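# Push the office chair fully under the desk

## Task

Slide the office chair completely beneath the desk so that it finishes upright with every wheel on the floor; a chair that topples or is left leaning counts as a failure, and the chair must stay in place by itself once the robot lets go.

## Robot and tools

ROBOT. A Hello Robot Stretch 3: a two-wheeled base (0.33 m long, 0.34 m wide) that drives straight and turns on the spot but cannot slide sideways, a lift on a mast, and one telescoping arm that sticks out to the robot's RIGHT. Reaching forward means driving the base. Turns pivot about the point midway between the drive wheels, 0.05 m behind the front edge; with the arm in and wrist folded the swept circle has radius 0.28 m, and an unfolded level wrist reaches beyond it. head_camera and nav_camera ride on the head (aimed by head_pan_rad and head_tilt_rad); wrist_camera is on the gripper.

FRAMES. Base frame: origin on the floor between the drive wheels, x forward, y left, z up. hand_pose is reported in it, at the fingertip meeting point. The odometry frame is the base frame where the scene started; heading is positive to the left, -3.142 to 3.142.

execute_actions takes "actions", a list run in order. Each action may hold "robot", "steps" (integer 1 to 450 control steps, 30 per second, default 1) and "until" (only alongside steps; ends the action early when all its conditions hold). {"steps": n} alone just waits. "robot" is one command, a list of up to 8 commands run one after another, or {"stop": true}, which brakes everything and clears the queue. A command can contain:
- "base": exactly one of {"translate_m": d}, a straight drive offset in metres from where the base is when that command begins (forward positive, |d| at most 1), or {"rotate_rad": d}, a turn offset in radians (left/counter-clockwise positive, |d| at most 3.2).
- "joints": absolute targets by name; unnamed joints keep their targets. lift_m 0 to 1.1 (arm height on mast), arm_m 0 to 0.52 (extension), wrist_yaw_rad -1.345 to 4.42 (0 along the arm, positive toward the front, 3.0 folded over the base), wrist_pitch_rad -1.57 to 0.451 (negative tips fingers down), wrist_roll_rad -2.911 to 2.911, gripper_m -0.089 to 0.179 (larger is wider), head_pan_rad -3.953 to 1.73 (0 ahead, positive left, -1.57 looks along the arm), head_tilt_rad -1.53 to 0.419 (negative looks down).
- "contact_limits": {"arm_m": effort percent 1 to 100} at which the arm motion halts; lower is softer, too low halts instantly. It lasts until arm_m's next command.
- In a list, {"pause_s": s} waits up to 15 s.
Base and joint motions in one command start together and keep running across later actions. A new command takes over immediately and discards the rest of an older queue. Any invalid value rejects the whole call and nothing runs.

WAITING. To run until everything settles: "steps": 450, "until": {"robot": {"status": "ended"}}. Other conditions compare fields, e.g. {"robot": {"lift_m": [">", 0.3], "base_status": ["!=", "moving"]}}, using "=", "!=", "<", "<=", ">", ">=". "any" in place of "robot" with status ended fires when any one motion or queue ends.

SPEED. Full base speed (0.30 m/s, 1.9 rad/s) needs lift_m under 0.30, arm_m under 0.03 and wrist_yaw_rad above 2.54; otherwise 0.10 m/s and 0.63 rad/s. Fold or unfold the wrist only with lift_m 0.32 to 0.95, wrist_pitch_rad -0.4 and roll near 0; after folding, the lift may drop to 0.25. Keep pitch at -0.5 or lower when yaw is below -0.4.

RESULT LINES. base_status shows progress, e.g. moving (translate_m +0.1200 of +0.3000). joint_goals, joint_status, measured_speeds, motor_effort (percent, bracket = peak; positive pushes toward higher values; wheel effort positive means forward), refusals/queue/queue_left. Status words: moving, done, off_target (came to rest short, still pushing; for the base, something blocks it), contact_stop (lift or arm pressed something and went slack until its next command), time_out, stopped, not_commanded, torque_fault (a wrist servo switched off for 10 s). Lines starting refused:, dropped: or replaced: explain rejected goals, abandoned queue items, or how an overridden motion ended. robot.on_its_own reports when the robot changed a goal itself, slack or unpowered joints, motors loaded at rest, and a lean when base_tilt drifts 3 degrees or more from its start value. base_tilt is in degrees, forward and right positive. lidar_m: 12 distances in metres, sector 1 straight ahead, counting counter-clockwise (4th left, 7th behind, 10th right), in a plane 0.17 m up, so it sees chair and desk legs, not tops; "-" means nothing. wrist_depth_mm and head_depth_mm are 7x7 median depths in mm. Each call returns one image per camera, taken at its end; an empty actions list just looks.

zoom_image: "camera" (head_camera, nav_camera or wrist_camera) and "region" [x0, y0, x1, y1] in that camera's pixels, at most 504x504, giving a sharper crop of its latest image.

finished_scene: "scene" (integer) ends the current scene irreversibly after the robot holds its last command; its result reports success and may give the next task. Let all motion end first, since the hold ends with braking.

CAUTIONS. Push gently: use low contact limits on arm_m and low speeds so the chair rolls rather than tips. A push against something rigid with the gripper higher than about 0.45 m can tip the robot; a repeat push after a contact_stop tips it more easily. Driving while the gripper pushes or hooks something fixed, or snagging furniture (especially reversing), can tip the base; if so, reverse the last move in small steps, pull the gripper free, and lower lift_m to about 0.2 if still leaning. Avoid drops, slams, hard hits and prolonged wrist strain. Finish with the robot clear of the chair so it stays under the desk on its own.

Each tool is called after "Emit:" as name([rows], argument=value, ...), one row to a line, values as JSON.

## Session

Emit:
execute_actions(actions=[])

Scene clock: 0.00 s.
robot.base_odometry: x=+0.000 y=+0.000 heading=+0.000 (m, m, rad; robot's odometry frame)
robot.turned_by_wheels: +0.000 (rad since the last result)
robot.turned_by_imu: +0.000 (rad since the last result)
robot.base_tilt: forward=+1.1 right=-0.8 (deg)
robot.lidar_m: 2.42 2.51 1.39 2.77 2.08 1.33 1.22 1.72 0.76 0.86 0.80 1.23
robot.head_depth_mm: 1722 1924 1916 1902 1924 1911 1898 / 1694 2363 2495 2501 2508 2487 2141 / 1709 2504 3017 2971 2967 2953 2140 / 1694 2482 2911 2962 2896 2881 2144 / 1687 2474 2907 2892 2870 2869 2135 / 1695 2498 2837 2823 2795 2817 2133 / 1657 2490 2762 2792 2774 2736 2133
robot.base_status: not_commanded
robot.joint_positions: lift_m=+0.545 arm_m=+0.001 wrist_yaw_rad=+3.126 wrist_pitch_rad=-0.590 wrist_roll_rad=+0.006 gripper_m=+0.037 head_pan_rad=+0.000 head_tilt_rad=-0.016
robot.joint_goals: lift_m=+0.545 arm_m=+0.001 wrist_yaw_rad=+3.126 wrist_pitch_rad=-0.590 wrist_roll_rad=+0.006 gripper_m=+0.037 head_pan_rad=+0.000 head_tilt_rad=-0.016
robot.joint_status: lift_m=not_commanded arm_m=not_commanded wrist_yaw_rad=not_commanded wrist_pitch_rad=not_commanded wrist_roll_rad=not_commanded gripper_m=not_commanded head_pan_rad=not_commanded head_tilt_rad=not_commanded
robot.measured_speeds: translate_m=+0.000 rotate_rad=+0.000 lift_m=+0.000 arm_m=+0.000 wrist_yaw_rad=+0.000 wrist_pitch_rad=+0.000 wrist_roll_rad=+0.000 head_pan_rad=+0.000 head_tilt_rad=+0.000
robot: refusals=0 queue=idle queue_left=0
robot.motor_effort: left_wheel=+0 right_wheel=+0 lift_m=+36 arm_m=-1 wrist_yaw_rad=+0 wrist_pitch_rad=+7 wrist_roll_rad=+0 gripper_m=+0 head_pan_rad=+0 head_tilt_rad=+2 (%)
robot.hand_pose: x=-0.0182 y=+0.0537 z=+0.5213 quat_wxyz=(+0.212, +0.680, +0.200, +0.673) (m; robot's base frame)
robot.wrist_depth_mm: - - - - - - - / - - - - - - - / - - - - - - - / 959 929 919 912 891 883 862 / 800 793 787 781 787 752 744 / 705 699 693 680 653 669 666 / 629 631 - - 598 595 594
pictures: head_camera (sideways: a quarter turn clockwise sets it upright), nav_camera (sideways: a quarter turn counterclockwise sets it upright), wrist_camera
Images, in order (width x height): head_camera 896x504, nav_camera 672x504, wrist_camera 644x364.

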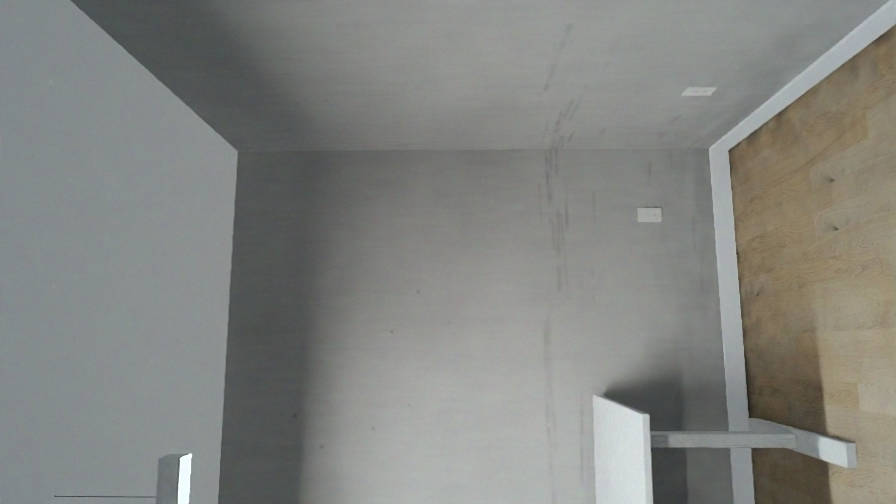

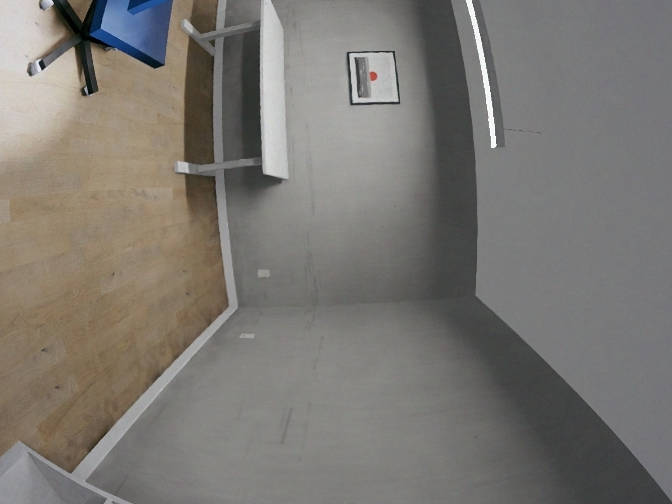

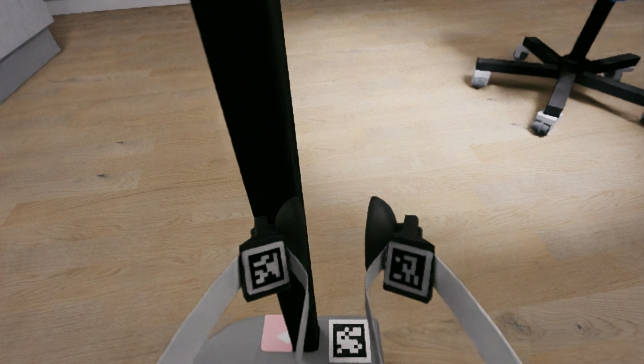

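Emit:
execute_actions([
  {"robot":{"joints":{"head_pan_rad":0.8,"head_tilt_rad":-0.6,"lift_m":0.28,"wrist_pitch_rad":-0.4}},"steps":200,"until":{"robot":{"status":"ended"}}},
])

Scene clock: 5.63 s.
robot.base_odometry: x=+0.000 y=+0.000 heading=+0.000 (m, m, rad; robot's odometry frame)
robot.turned_by_wheels: +0.000 (rad since the last result)
robot.turned_by_imu: -0.001 (rad since the last result)
robot.base_tilt: forward=+1.1 right=-0.8 (deg)
robot.lidar_m: 2.42 2.50 1.39 2.77 2.09 1.33 1.22 1.73 0.76 0.86 0.79 1.23
robot.head_depth_mm: 2467 2640 2935 2413 1814 1457 1204 / 2628 2812 3121 2434 1820 1447 1213 / 2803 2904 3194 2314 1758 1453 1207 / 2979 3266 3452 1626 1771 1455 1219 / 3233 3569 1128 1291 1691 1461 1214 / 3096 3281 1191 1384 1757 1459 1209 / 2727 2937 1388 2426 1836 1460 1214
robot.base_status: not_commanded
robot.joint_positions: lift_m=+0.280 arm_m=+0.001 wrist_yaw_rad=+3.126 wrist_pitch_rad=-0.419 wrist_roll_rad=+0.006 gripper_m=+0.037 head_pan_rad=+0.793 head_tilt_rad=-0.592
robot.joint_goals: lift_m=+0.280 arm_m=+0.001 wrist_yaw_rad=+3.126 wrist_pitch_rad=-0.400 wrist_roll_rad=+0.006 gripper_m=+0.037 head_pan_rad=+0.800 head_tilt_rad=-0.600
robot.joint_status: lift_m=done arm_m=not_commanded wrist_yaw_rad=not_commanded wrist_pitch_rad=done wrist_roll_rad=not_commanded gripper_m=not_commanded head_pan_rad=done head_tilt_rad=done
robot.measured_speeds: translate_m=+0.000 rotate_rad=+0.000 lift_m=+0.000 arm_m=+0.000 wrist_yaw_rad=+0.000 wrist_pitch_rad=+0.000 wrist_roll_rad=+0.000 head_pan_rad=+0.000 head_tilt_rad=+0.000
robot: refusals=0 queue=done queue_left=0
robot.motor_effort: left_wheel=+0(0) right_wheel=+0(0) lift_m=+27(36) arm_m=+0(0) wrist_yaw_rad=+0(0) wrist_pitch_rad=+10(12) wrist_roll_rad=+0(0) gripper_m=+0(0) head_pan_rad=+3(35) head_tilt_rad=-3(27) (%)
robot.hand_pose: x=-0.0178 y=+0.0784 z=+0.2927 quat_wxyz=(+0.153, +0.694, +0.142, +0.689) (m; robot's base frame)
robot.wrist_depth_mm: - - - - - - - / - - - - - - - / - - 909 926 909 889 873 / 736 725 714 705 683 689 665 / 593 589 587 573 580 550 545 / 496 505 - - - 465 465 / 431 - - - 410 403 400
pictures: head_camera (sideways: a quarter turn clockwise sets it upright), nav_camera (sideways: a quarter turn counterclockwise sets it upright), wrist_camera
Images, in order (width x height): head_camera 896x504, nav_camera 672x504, wrist_camera 644x364.

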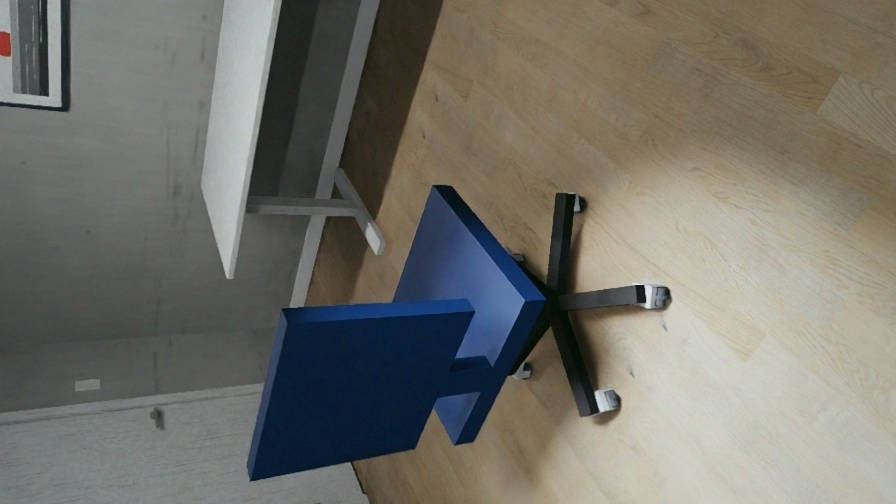

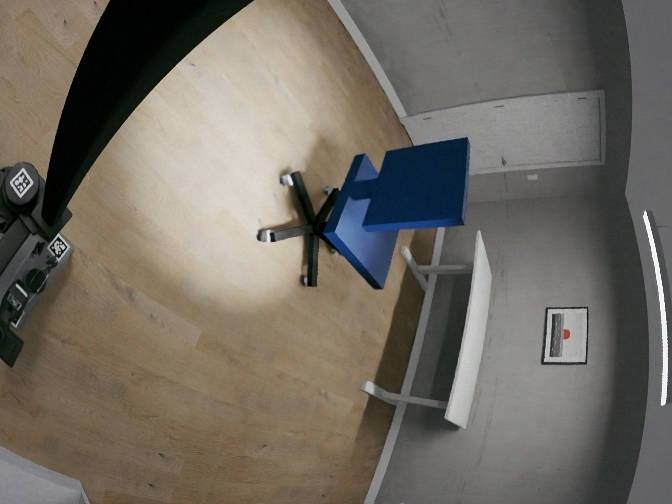

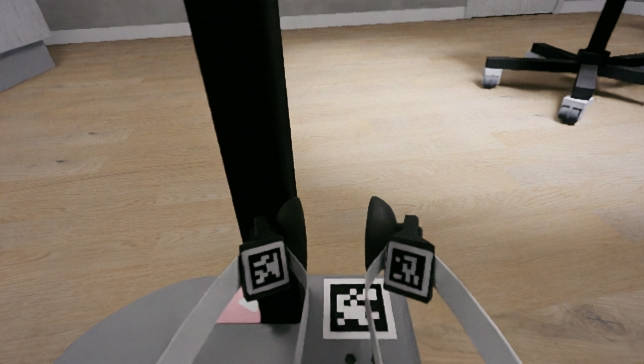

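Emit:
execute_actions([
  {"robot":[{"base":{"rotate_rad":1.42},"joints":{"head_pan_rad":0,"head_tilt_rad":-0.95}},{"base":{"translate_m":1.0}},{"base":{"rotate_rad":-1.25}}],"steps":450,"until":{"robot":{"status":"ended"}}},
])

Scene clock: 18.10 s.
robot.base_odometry: x=+0.150 y=+0.989 heading=+0.170 (m, m, rad; robot's odometry frame)
robot.turned_by_wheels: +0.170 (rad since the last result)
robot.turned_by_imu: +0.169 (rad since the last result)
robot.base_tilt: forward=+1.1 right=-0.8 (deg)
robot.lidar_m: 0.70 2.28 1.89 1.82 1.90 1.58 1.52 1.58 1.75 1.62 2.03 2.25
robot.head_depth_mm: 1997 2295 557 1589 1377 1216 1083 / 2285 2358 557 705 1334 1220 1087 / 2287 2429 558 707 1228 1220 1081 / 2325 2426 563 709 1280 1222 1083 / 2312 2415 562 711 1223 1198 1089 / 2255 2324 562 716 1345 1221 1085 / 2332 2408 567 1577 1386 1221 1085
robot.base_status: done (rotate_rad -1.2499 of -1.2500)
robot.joint_positions: lift_m=+0.280 arm_m=+0.001 wrist_yaw_rad=+3.126 wrist_pitch_rad=-0.418 wrist_roll_rad=+0.006 gripper_m=+0.037 head_pan_rad=+0.007 head_tilt_rad=-0.939
robot.joint_goals: lift_m=+0.280 arm_m=+0.001 wrist_yaw_rad=+3.126 wrist_pitch_rad=-0.400 wrist_roll_rad=+0.006 gripper_m=+0.037 head_pan_rad=+0.000 head_tilt_rad=-0.950
robot.joint_status: lift_m=done arm_m=not_commanded wrist_yaw_rad=not_commanded wrist_pitch_rad=done wrist_roll_rad=not_commanded gripper_m=not_commanded head_pan_rad=done head_tilt_rad=done
robot.measured_speeds: translate_m=+0.000 rotate_rad=+0.000 lift_m=+0.000 arm_m=+0.000 wrist_yaw_rad=+0.000 wrist_pitch_rad=+0.000 wrist_roll_rad=+0.000 head_pan_rad=+0.000 head_tilt_rad=+0.000
robot: refusals=0 queue=done queue_left=0
robot.motor_effort: left_wheel=+3(11) right_wheel=-4(11) lift_m=+27(27) arm_m=-1(1) wrist_yaw_rad=+1(1) wrist_pitch_rad=+10(10) wrist_roll_rad=+0(0) gripper_m=+0(0) head_pan_rad=-3(35) head_tilt_rad=-4(24) (%)
robot.hand_pose: x=-0.0178 y=+0.0785 z=+0.2929 quat_wxyz=(+0.153, +0.694, +0.141, +0.689) (m; robot's base frame)
robot.wrist_depth_mm: - - - - - - - / - - - - - - - / - - 911 913 904 884 867 / 747 726 719 713 684 683 668 / 601 595 585 576 579 559 552 / 499 504 - - - 467 457 / 430 - - - 408 405 402
pictures: head_camera (sideways: a quarter turn clockwise sets it upright), nav_camera (sideways: a quarter turn counterclockwise sets it upright), wrist_camera
Images, in order (width x height): head_camera 896x504, nav_camera 672x504, wrist_camera 644x364.

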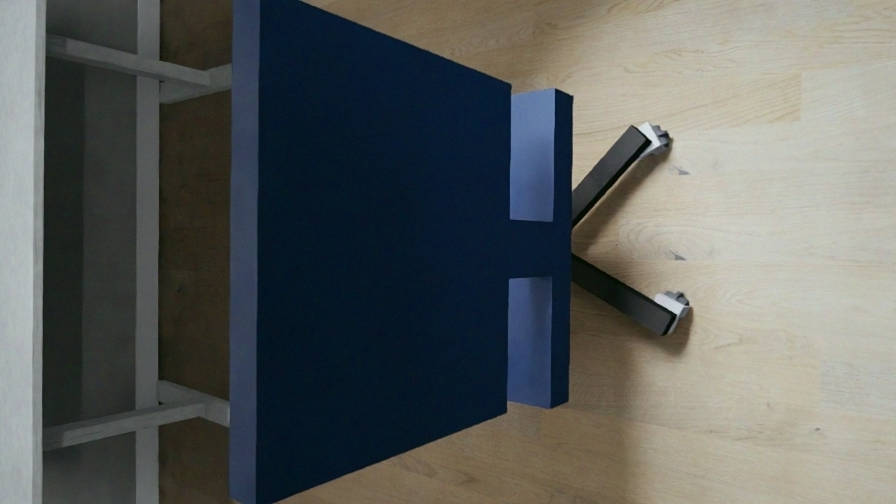

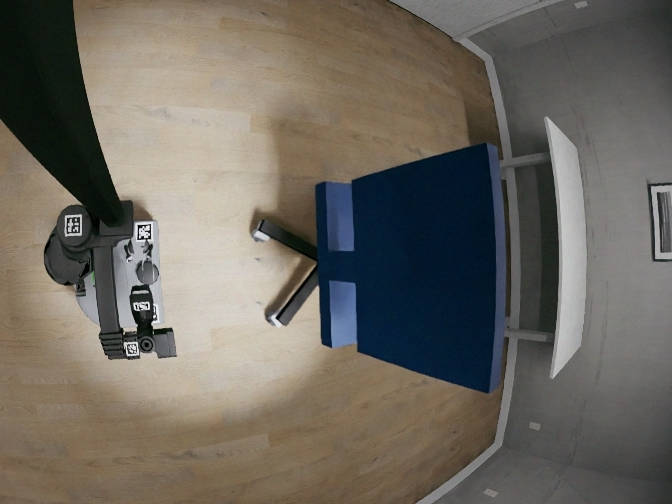

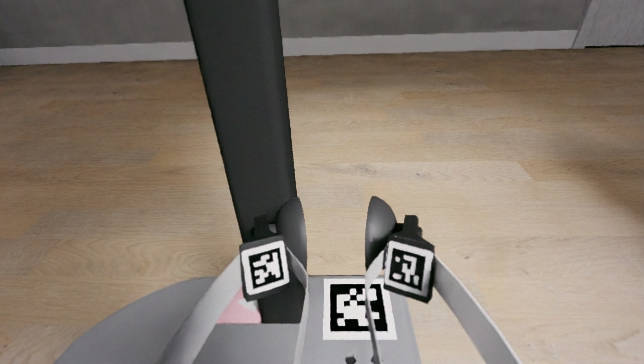

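Emit:
execute_actions([
  {"robot":[{"base":{"translate_m":0.3}},{"joints":{"lift_m":0.33}},{"base":{"translate_m":0.5},"joints":{"head_tilt_rad":-1.2}}],"steps":450,"until":{"robot":{"status":"ended"}}},
])

Scene clock: 33.43 s.
robot.base_odometry: x=+0.939 y=+1.124 heading=+0.170 (m, m, rad; robot's odometry frame)
robot.turned_by_wheels: +0.000 (rad since the last result)
robot.turned_by_imu: +0.004 (rad since the last result)
robot.base_tilt: forward=+1.0 right=-0.8 (deg)
robot.lidar_m: 0.28 1.52 1.84 1.82 1.88 2.40 2.32 2.41 1.78 1.95 2.03 0.28
robot.head_depth_mm: 1805 1663 1526 889 800 1132 1083 / 1797 1705 1521 876 801 551 - / 1817 1699 1527 874 799 457 - / 1816 1703 1527 871 799 539 - / 1813 1703 1532 875 801 1103 - / 1824 1712 1524 1380 1273 1146 - / 1747 1647 1532 1387 1266 1155 1097
robot.base_status: done (translate_m +0.4999 of +0.5000)
robot.joint_positions: lift_m=+0.330 arm_m=+0.001 wrist_yaw_rad=+3.105 wrist_pitch_rad=-0.417 wrist_roll_rad=+0.006 gripper_m=+0.037 head_pan_rad=+0.006 head_tilt_rad=-1.189
robot.joint_goals: lift_m=+0.330 arm_m=+0.001 wrist_yaw_rad=+3.105 wrist_pitch_rad=-0.400 wrist_roll_rad=+0.006 gripper_m=+0.037 head_pan_rad=+0.000 head_tilt_rad=-1.200
robot.joint_status: lift_m=done arm_m=not_commanded wrist_yaw_rad=not_commanded wrist_pitch_rad=done wrist_roll_rad=not_commanded gripper_m=not_commanded head_pan_rad=done head_tilt_rad=done
robot.measured_speeds: translate_m=+0.000 rotate_rad=+0.000 lift_m=+0.000 arm_m=+0.000 wrist_yaw_rad=+0.000 wrist_pitch_rad=+0.000 wrist_roll_rad=+0.000 head_pan_rad=+0.000 head_tilt_rad=+0.000
robot: refusals=0 queue=done queue_left=0
robot.on_its_own: wrist_yaw_rad is at rest, and its effort (+17) is outside its rest range (-12 to +12)
robot.motor_effort: left_wheel=+9(74) right_wheel=+17(29) lift_m=+41(46) arm_m=-1(1) wrist_yaw_rad=+17(17) wrist_pitch_rad=+9(10) wrist_roll_rad=+0(0) gripper_m=+0(0) head_pan_rad=-2(2) head_tilt_rad=-5(22) (%)
robot.hand_pose: x=-0.0130 y=+0.0785 z=+0.3426 quat_wxyz=(+0.160, +0.696, +0.133, +0.687) (m; robot's base frame)
robot.wrist_depth_mm: - - - - - 134 87 / - - - - - 135 88 / - - - - - - 88 / 807 818 815 793 779 749 712 / 663 650 654 640 651 624 619 / 551 547 561 544 507 531 516 / 477 487 - - 452 455 447
pictures: head_camera (sideways: a quarter turn clockwise sets it upright), nav_camera (sideways: a quarter turn counterclockwise sets it upright), wrist_camera
Images, in order (width x height): head_camera 896x504, nav_camera 672x504, wrist_camera 644x364.

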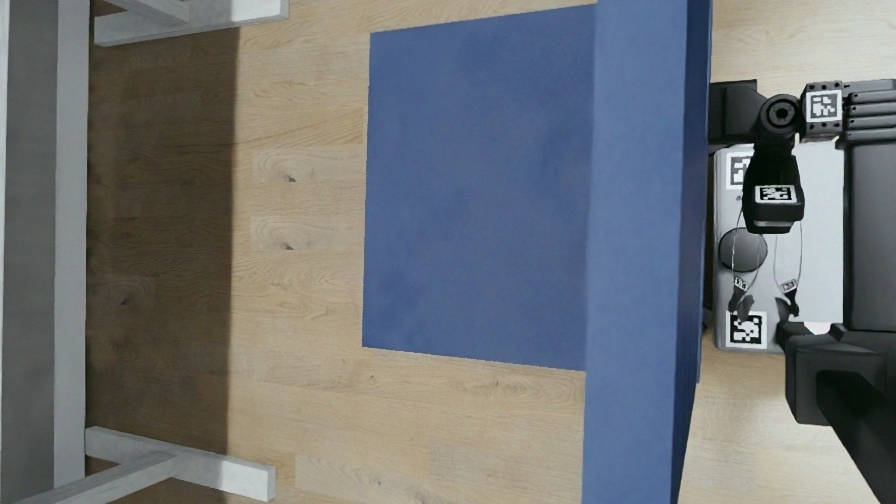

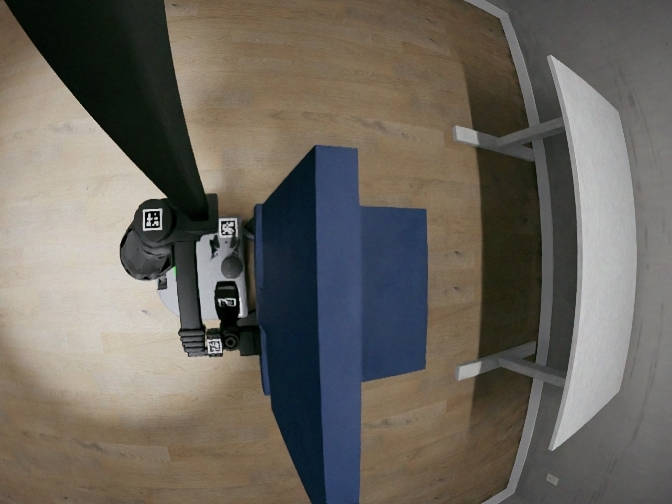

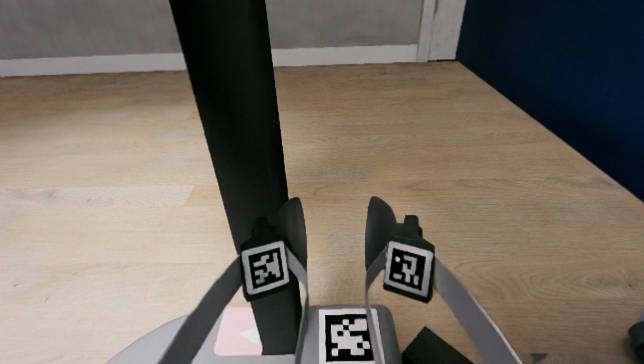

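Emit:
execute_actions([
  {"robot":[{"base":{"rotate_rad":0.05}},{"base":{"translate_m":0.65}}],"steps":450,"until":{"robot":{"status":"ended"}}},
])

Scene clock: 44.47 s.
robot.base_odometry: x=+1.573 y=+1.265 heading=+0.219 (m, m, rad; robot's odometry frame)
robot.turned_by_wheels: +0.050 (rad since the last result)
robot.turned_by_imu: +0.049 (rad since the last result)
robot.base_tilt: forward=+1.1 right=-0.8 (deg)
robot.lidar_m: 1.20 0.93 1.79 1.75 1.87 2.71 2.96 2.58 2.04 1.99 0.97 0.33
robot.head_depth_mm: 835 740 663 876 292 550 1073 / 836 741 672 877 295 532 - / 834 742 674 875 299 700 - / 837 739 675 873 303 1169 - / 836 741 685 1380 335 1186 - / 835 740 683 1384 1227 1166 - / 840 743 685 1375 1273 1174 1088
robot.base_status: done (translate_m +0.6500 of +0.6500)
robot.joint_positions: lift_m=+0.330 arm_m=+0.001 wrist_yaw_rad=+3.116 wrist_pitch_rad=-0.417 wrist_roll_rad=+0.006 gripper_m=+0.037 head_pan_rad=+0.006 head_tilt_rad=-1.189
robot.joint_goals: lift_m=+0.330 arm_m=+0.001 wrist_yaw_rad=+3.116 wrist_pitch_rad=-0.400 wrist_roll_rad=+0.006 gripper_m=+0.037 head_pan_rad=+0.000 head_tilt_rad=-1.200
robot.joint_status: lift_m=done arm_m=not_commanded wrist_yaw_rad=not_commanded wrist_pitch_rad=done wrist_roll_rad=not_commanded gripper_m=not_commanded head_pan_rad=done head_tilt_rad=done
robot.measured_speeds: translate_m=+0.000 rotate_rad=+0.000 lift_m=+0.000 arm_m=+0.000 wrist_yaw_rad=+0.000 wrist_pitch_rad=+0.000 wrist_roll_rad=+0.000 head_pan_rad=+0.000 head_tilt_rad=+0.000
robot: refusals=0 queue=done queue_left=0
robot.motor_effort: left_wheel=-4(10) right_wheel=+9(28) lift_m=+41(41) arm_m=-1(1) wrist_yaw_rad=+9(21) wrist_pitch_rad=+9(9) wrist_roll_rad=+0(0) gripper_m=+0(0) head_pan_rad=-2(3) head_tilt_rad=-4(4) (%)
robot.hand_pose: x=-0.0155 y=+0.0785 z=+0.3426 quat_wxyz=(+0.156, +0.695, +0.137, +0.688) (m; robot's base frame)
robot.wrist_depth_mm: - - - - - - - / - - - - - - - / - - - - - - - / 820 825 806 779 774 772 696 / 660 665 650 640 648 617 613 / 563 547 561 544 513 530 514 / 477 486 - - 458 455 446
pictures: head_camera (sideways: a quarter turn clockwise sets it upright), nav_camera (sideways: a quarter turn counterclockwise sets it upright), wrist_camera
Images, in order (width x height): head_camera 896x504, nav_camera 672x504, wrist_camera 644x364.

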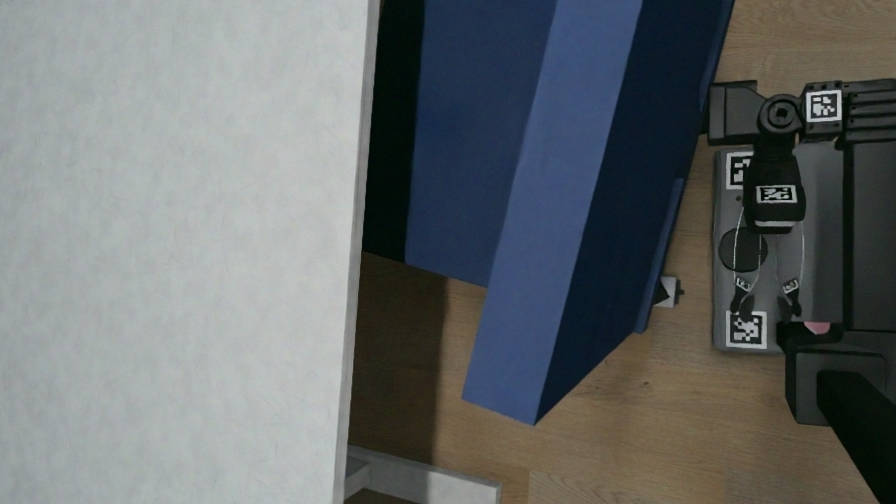

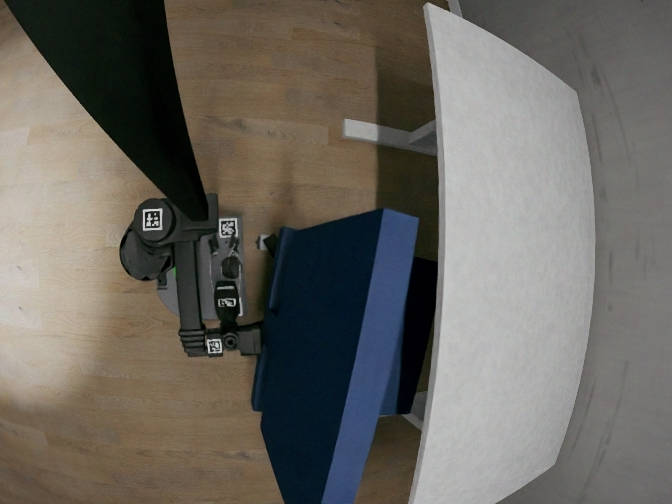

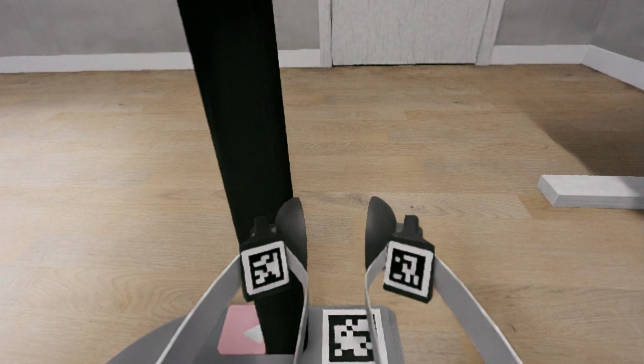

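Emit:
execute_actions([
  {"robot":[{"base":{"translate_m":-0.05}},{"joints":{"arm_m":0.09}},{"base":{"translate_m":0.25}}],"steps":450,"until":{"robot":{"status":"ended"}}},
])

Scene clock: 53.47 s.
robot.base_odometry: x=+1.768 y=+1.309 heading=+0.219 (m, m, rad; robot's odometry frame)
robot.turned_by_wheels: +0.000 (rad since the last result)
robot.turned_by_imu: -0.005 (rad since the last result)
robot.base_tilt: forward=+1.1 right=-0.7 (deg)
robot.lidar_m: 1.00 0.77 1.53 1.74 1.86 2.68 3.15 2.30 2.05 2.00 0.84 0.34
robot.head_depth_mm: 834 739 661 602 565 609 - / 836 742 662 601 564 766 1092 / 835 739 665 603 292 458 - / 833 742 663 601 292 519 - / 838 742 664 601 1252 1189 - / 838 740 664 602 1254 1170 - / 840 739 666 601 1252 1167 1098
robot.base_status: done (translate_m +0.2500 of +0.2500)
robot.joint_positions: lift_m=+0.330 arm_m=+0.090 wrist_yaw_rad=+3.115 wrist_pitch_rad=-0.417 wrist_roll_rad=+0.006 gripper_m=+0.037 head_pan_rad=+0.006 head_tilt_rad=-1.189
robot.joint_goals: lift_m=+0.330 arm_m=+0.090 wrist_yaw_rad=+3.115 wrist_pitch_rad=-0.400 wrist_roll_rad=+0.006 gripper_m=+0.037 head_pan_rad=+0.000 head_tilt_rad=-1.200
robot.joint_status: lift_m=done arm_m=done wrist_yaw_rad=not_commanded wrist_pitch_rad=done wrist_roll_rad=not_commanded gripper_m=not_commanded head_pan_rad=done head_tilt_rad=done
robot.measured_speeds: translate_m=+0.000 rotate_rad=+0.000 lift_m=+0.000 arm_m=+0.000 wrist_yaw_rad=+0.000 wrist_pitch_rad=+0.000 wrist_roll_rad=+0.000 head_pan_rad=+0.000 head_tilt_rad=+0.000
robot: refusals=0 queue=done queue_left=0
robot.motor_effort: left_wheel=-4(13) right_wheel=+9(39) lift_m=+40(41) arm_m=+0(3) wrist_yaw_rad=+9(22) wrist_pitch_rad=+9(9) wrist_roll_rad=+0(0) gripper_m=+0(0) head_pan_rad=-3(1) head_tilt_rad=-4(4) (%)
robot.hand_pose: x=-0.0153 y=-0.0105 z=+0.3426 quat_wxyz=(+0.156, +0.695, +0.137, +0.688) (m; robot's base frame)
robot.wrist_depth_mm: - - - - - 154 98 / - - - - - - 98 / - - - - - - 98 / 831 824 801 794 768 733 716 / 665 661 663 650 662 621 606 / 561 565 - - - 524 521 / 477 - - - 460 454 449
pictures: head_camera (sideways: a quarter turn clockwise sets it upright), nav_camera (sideways: a quarter turn counterclockwise sets it upright), wrist_camera
Images, in order (width x height): head_camera 896x504, nav_camera 672x504, wrist_camera 644x364.

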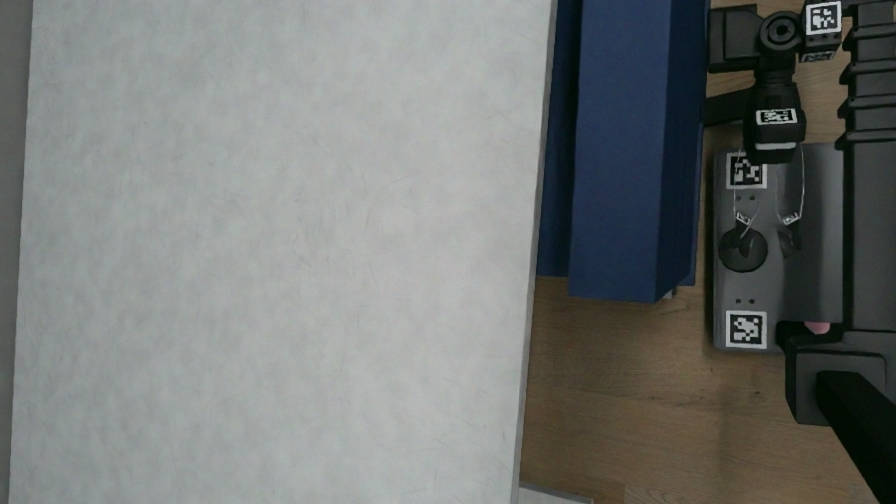

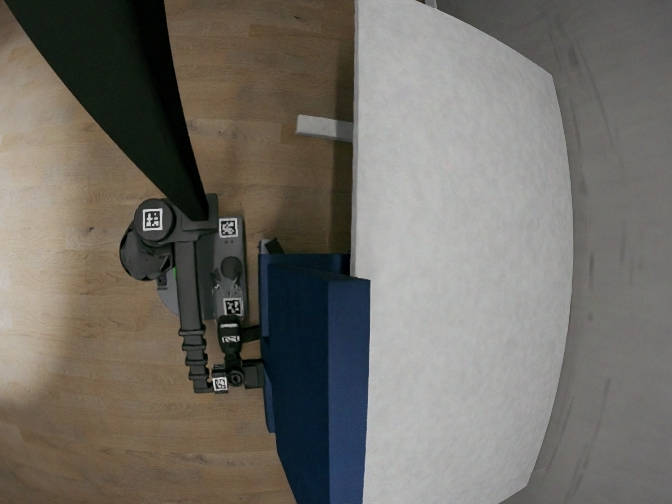

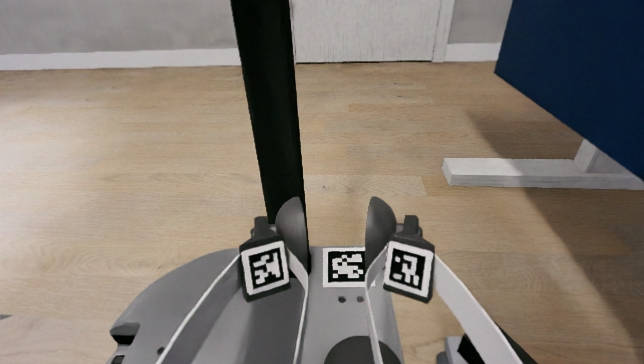

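Emit:
execute_actions([
  {"robot":[{"base":{"translate_m":0.08}},{"base":{"translate_m":-0.06}}],"steps":150,"until":{"robot":{"status":"ended"}}},
])

Emit:
finished_scene(scene=1)

Scene clock: 60.03 s.
robot.base_odometry: x=+1.788 y=+1.313 heading=+0.220 (m, m, rad; robot's odometry frame)
robot.turned_by_wheels: +0.000 (rad since the last result)
robot.turned_by_imu: -0.001 (rad since the last result)
robot.base_tilt: forward=+1.1 right=-0.9 (deg)
robot.lidar_m: 0.98 0.76 1.50 1.73 1.86 2.68 3.17 2.30 2.05 2.01 0.83 0.39
robot.head_depth_mm: 837 738 664 602 375 1164 - / 833 738 664 601 389 1120 1095 / 834 740 667 601 403 1181 - / 839 741 661 601 422 1182 - / 836 741 663 602 1238 1181 - / 833 743 663 603 1241 1167 - / 837 741 663 604 1240 1162 1093
robot.base_status: done (translate_m -0.0600 of -0.0600)
robot.joint_positions: lift_m=+0.330 arm_m=+0.090 wrist_yaw_rad=+3.123 wrist_pitch_rad=-0.417 wrist_roll_rad=+0.006 gripper_m=+0.037 head_pan_rad=+0.006 head_tilt_rad=-1.189
robot.joint_goals: lift_m=+0.330 arm_m=+0.090 wrist_yaw_rad=+3.123 wrist_pitch_rad=-0.400 wrist_roll_rad=+0.006 gripper_m=+0.037 head_pan_rad=+0.000 head_tilt_rad=-1.200
robot.joint_status: lift_m=done arm_m=done wrist_yaw_rad=not_commanded wrist_pitch_rad=done wrist_roll_rad=not_commanded gripper_m=not_commanded head_pan_rad=done head_tilt_rad=done
robot.measured_speeds: translate_m=+0.000 rotate_rad=+0.000 lift_m=+0.000 arm_m=+0.000 wrist_yaw_rad=+0.000 wrist_pitch_rad=+0.000 wrist_roll_rad=+0.000 head_pan_rad=+0.000 head_tilt_rad=+0.000
robot: refusals=0 queue=done queue_left=0
robot.motor_effort: left_wheel=-2(8) right_wheel=+2(27) lift_m=+40(40) arm_m=+0(0) wrist_yaw_rad=+2(16) wrist_pitch_rad=+9(9) wrist_roll_rad=+0(0) gripper_m=+0(0) head_pan_rad=-3(2) head_tilt_rad=-4(5) (%)
robot.hand_pose: x=-0.0171 y=-0.0104 z=+0.3426 quat_wxyz=(+0.154, +0.695, +0.140, +0.689) (m; robot's base frame)
robot.wrist_depth_mm: - - - - - - - / - - - - - - - / - - - - - - 690 / 824 830 814 796 776 735 708 / 664 661 669 649 654 620 619 / 558 566 - - - 525 520 / 479 476 - - 457 448 448
pictures: head_camera (sideways: a quarter turn clockwise sets it upright), nav_camera (sideways: a quarter turn counterclockwise sets it upright), wrist_camera
Images, in order (width x height): head_camera 896x504, nav_camera 672x504, wrist_camera 644x364.

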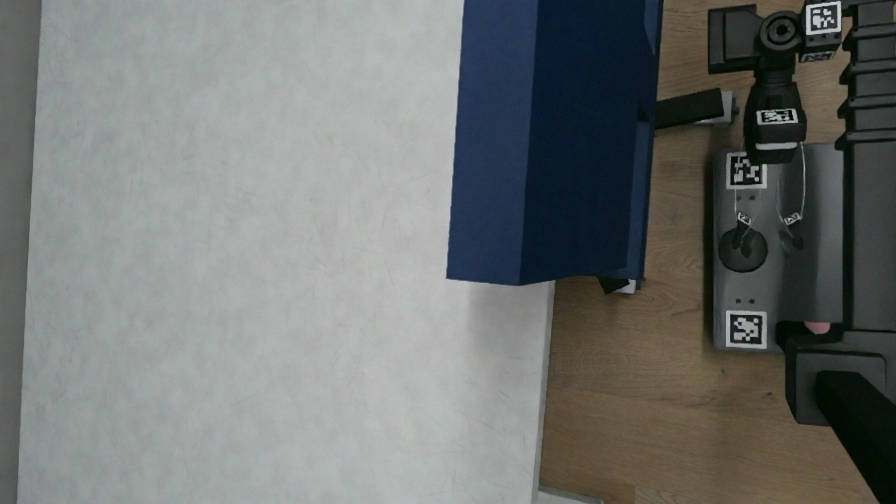

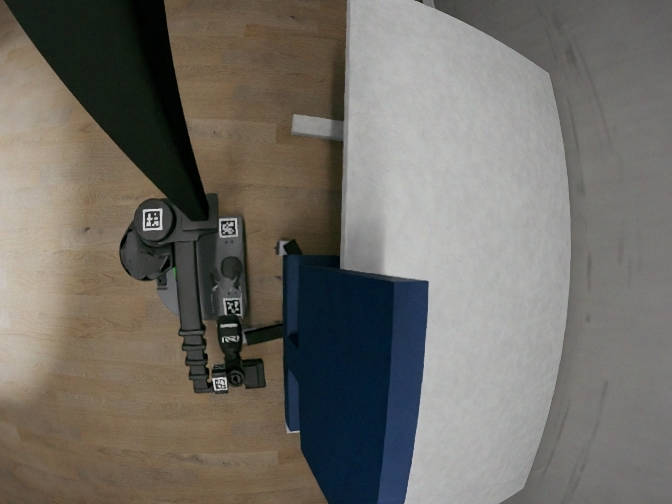

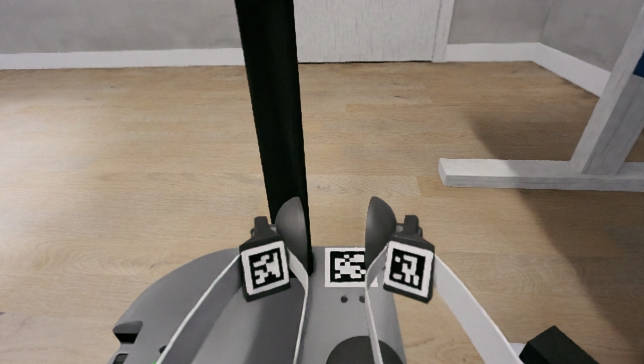

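The scene is finished: the task was done.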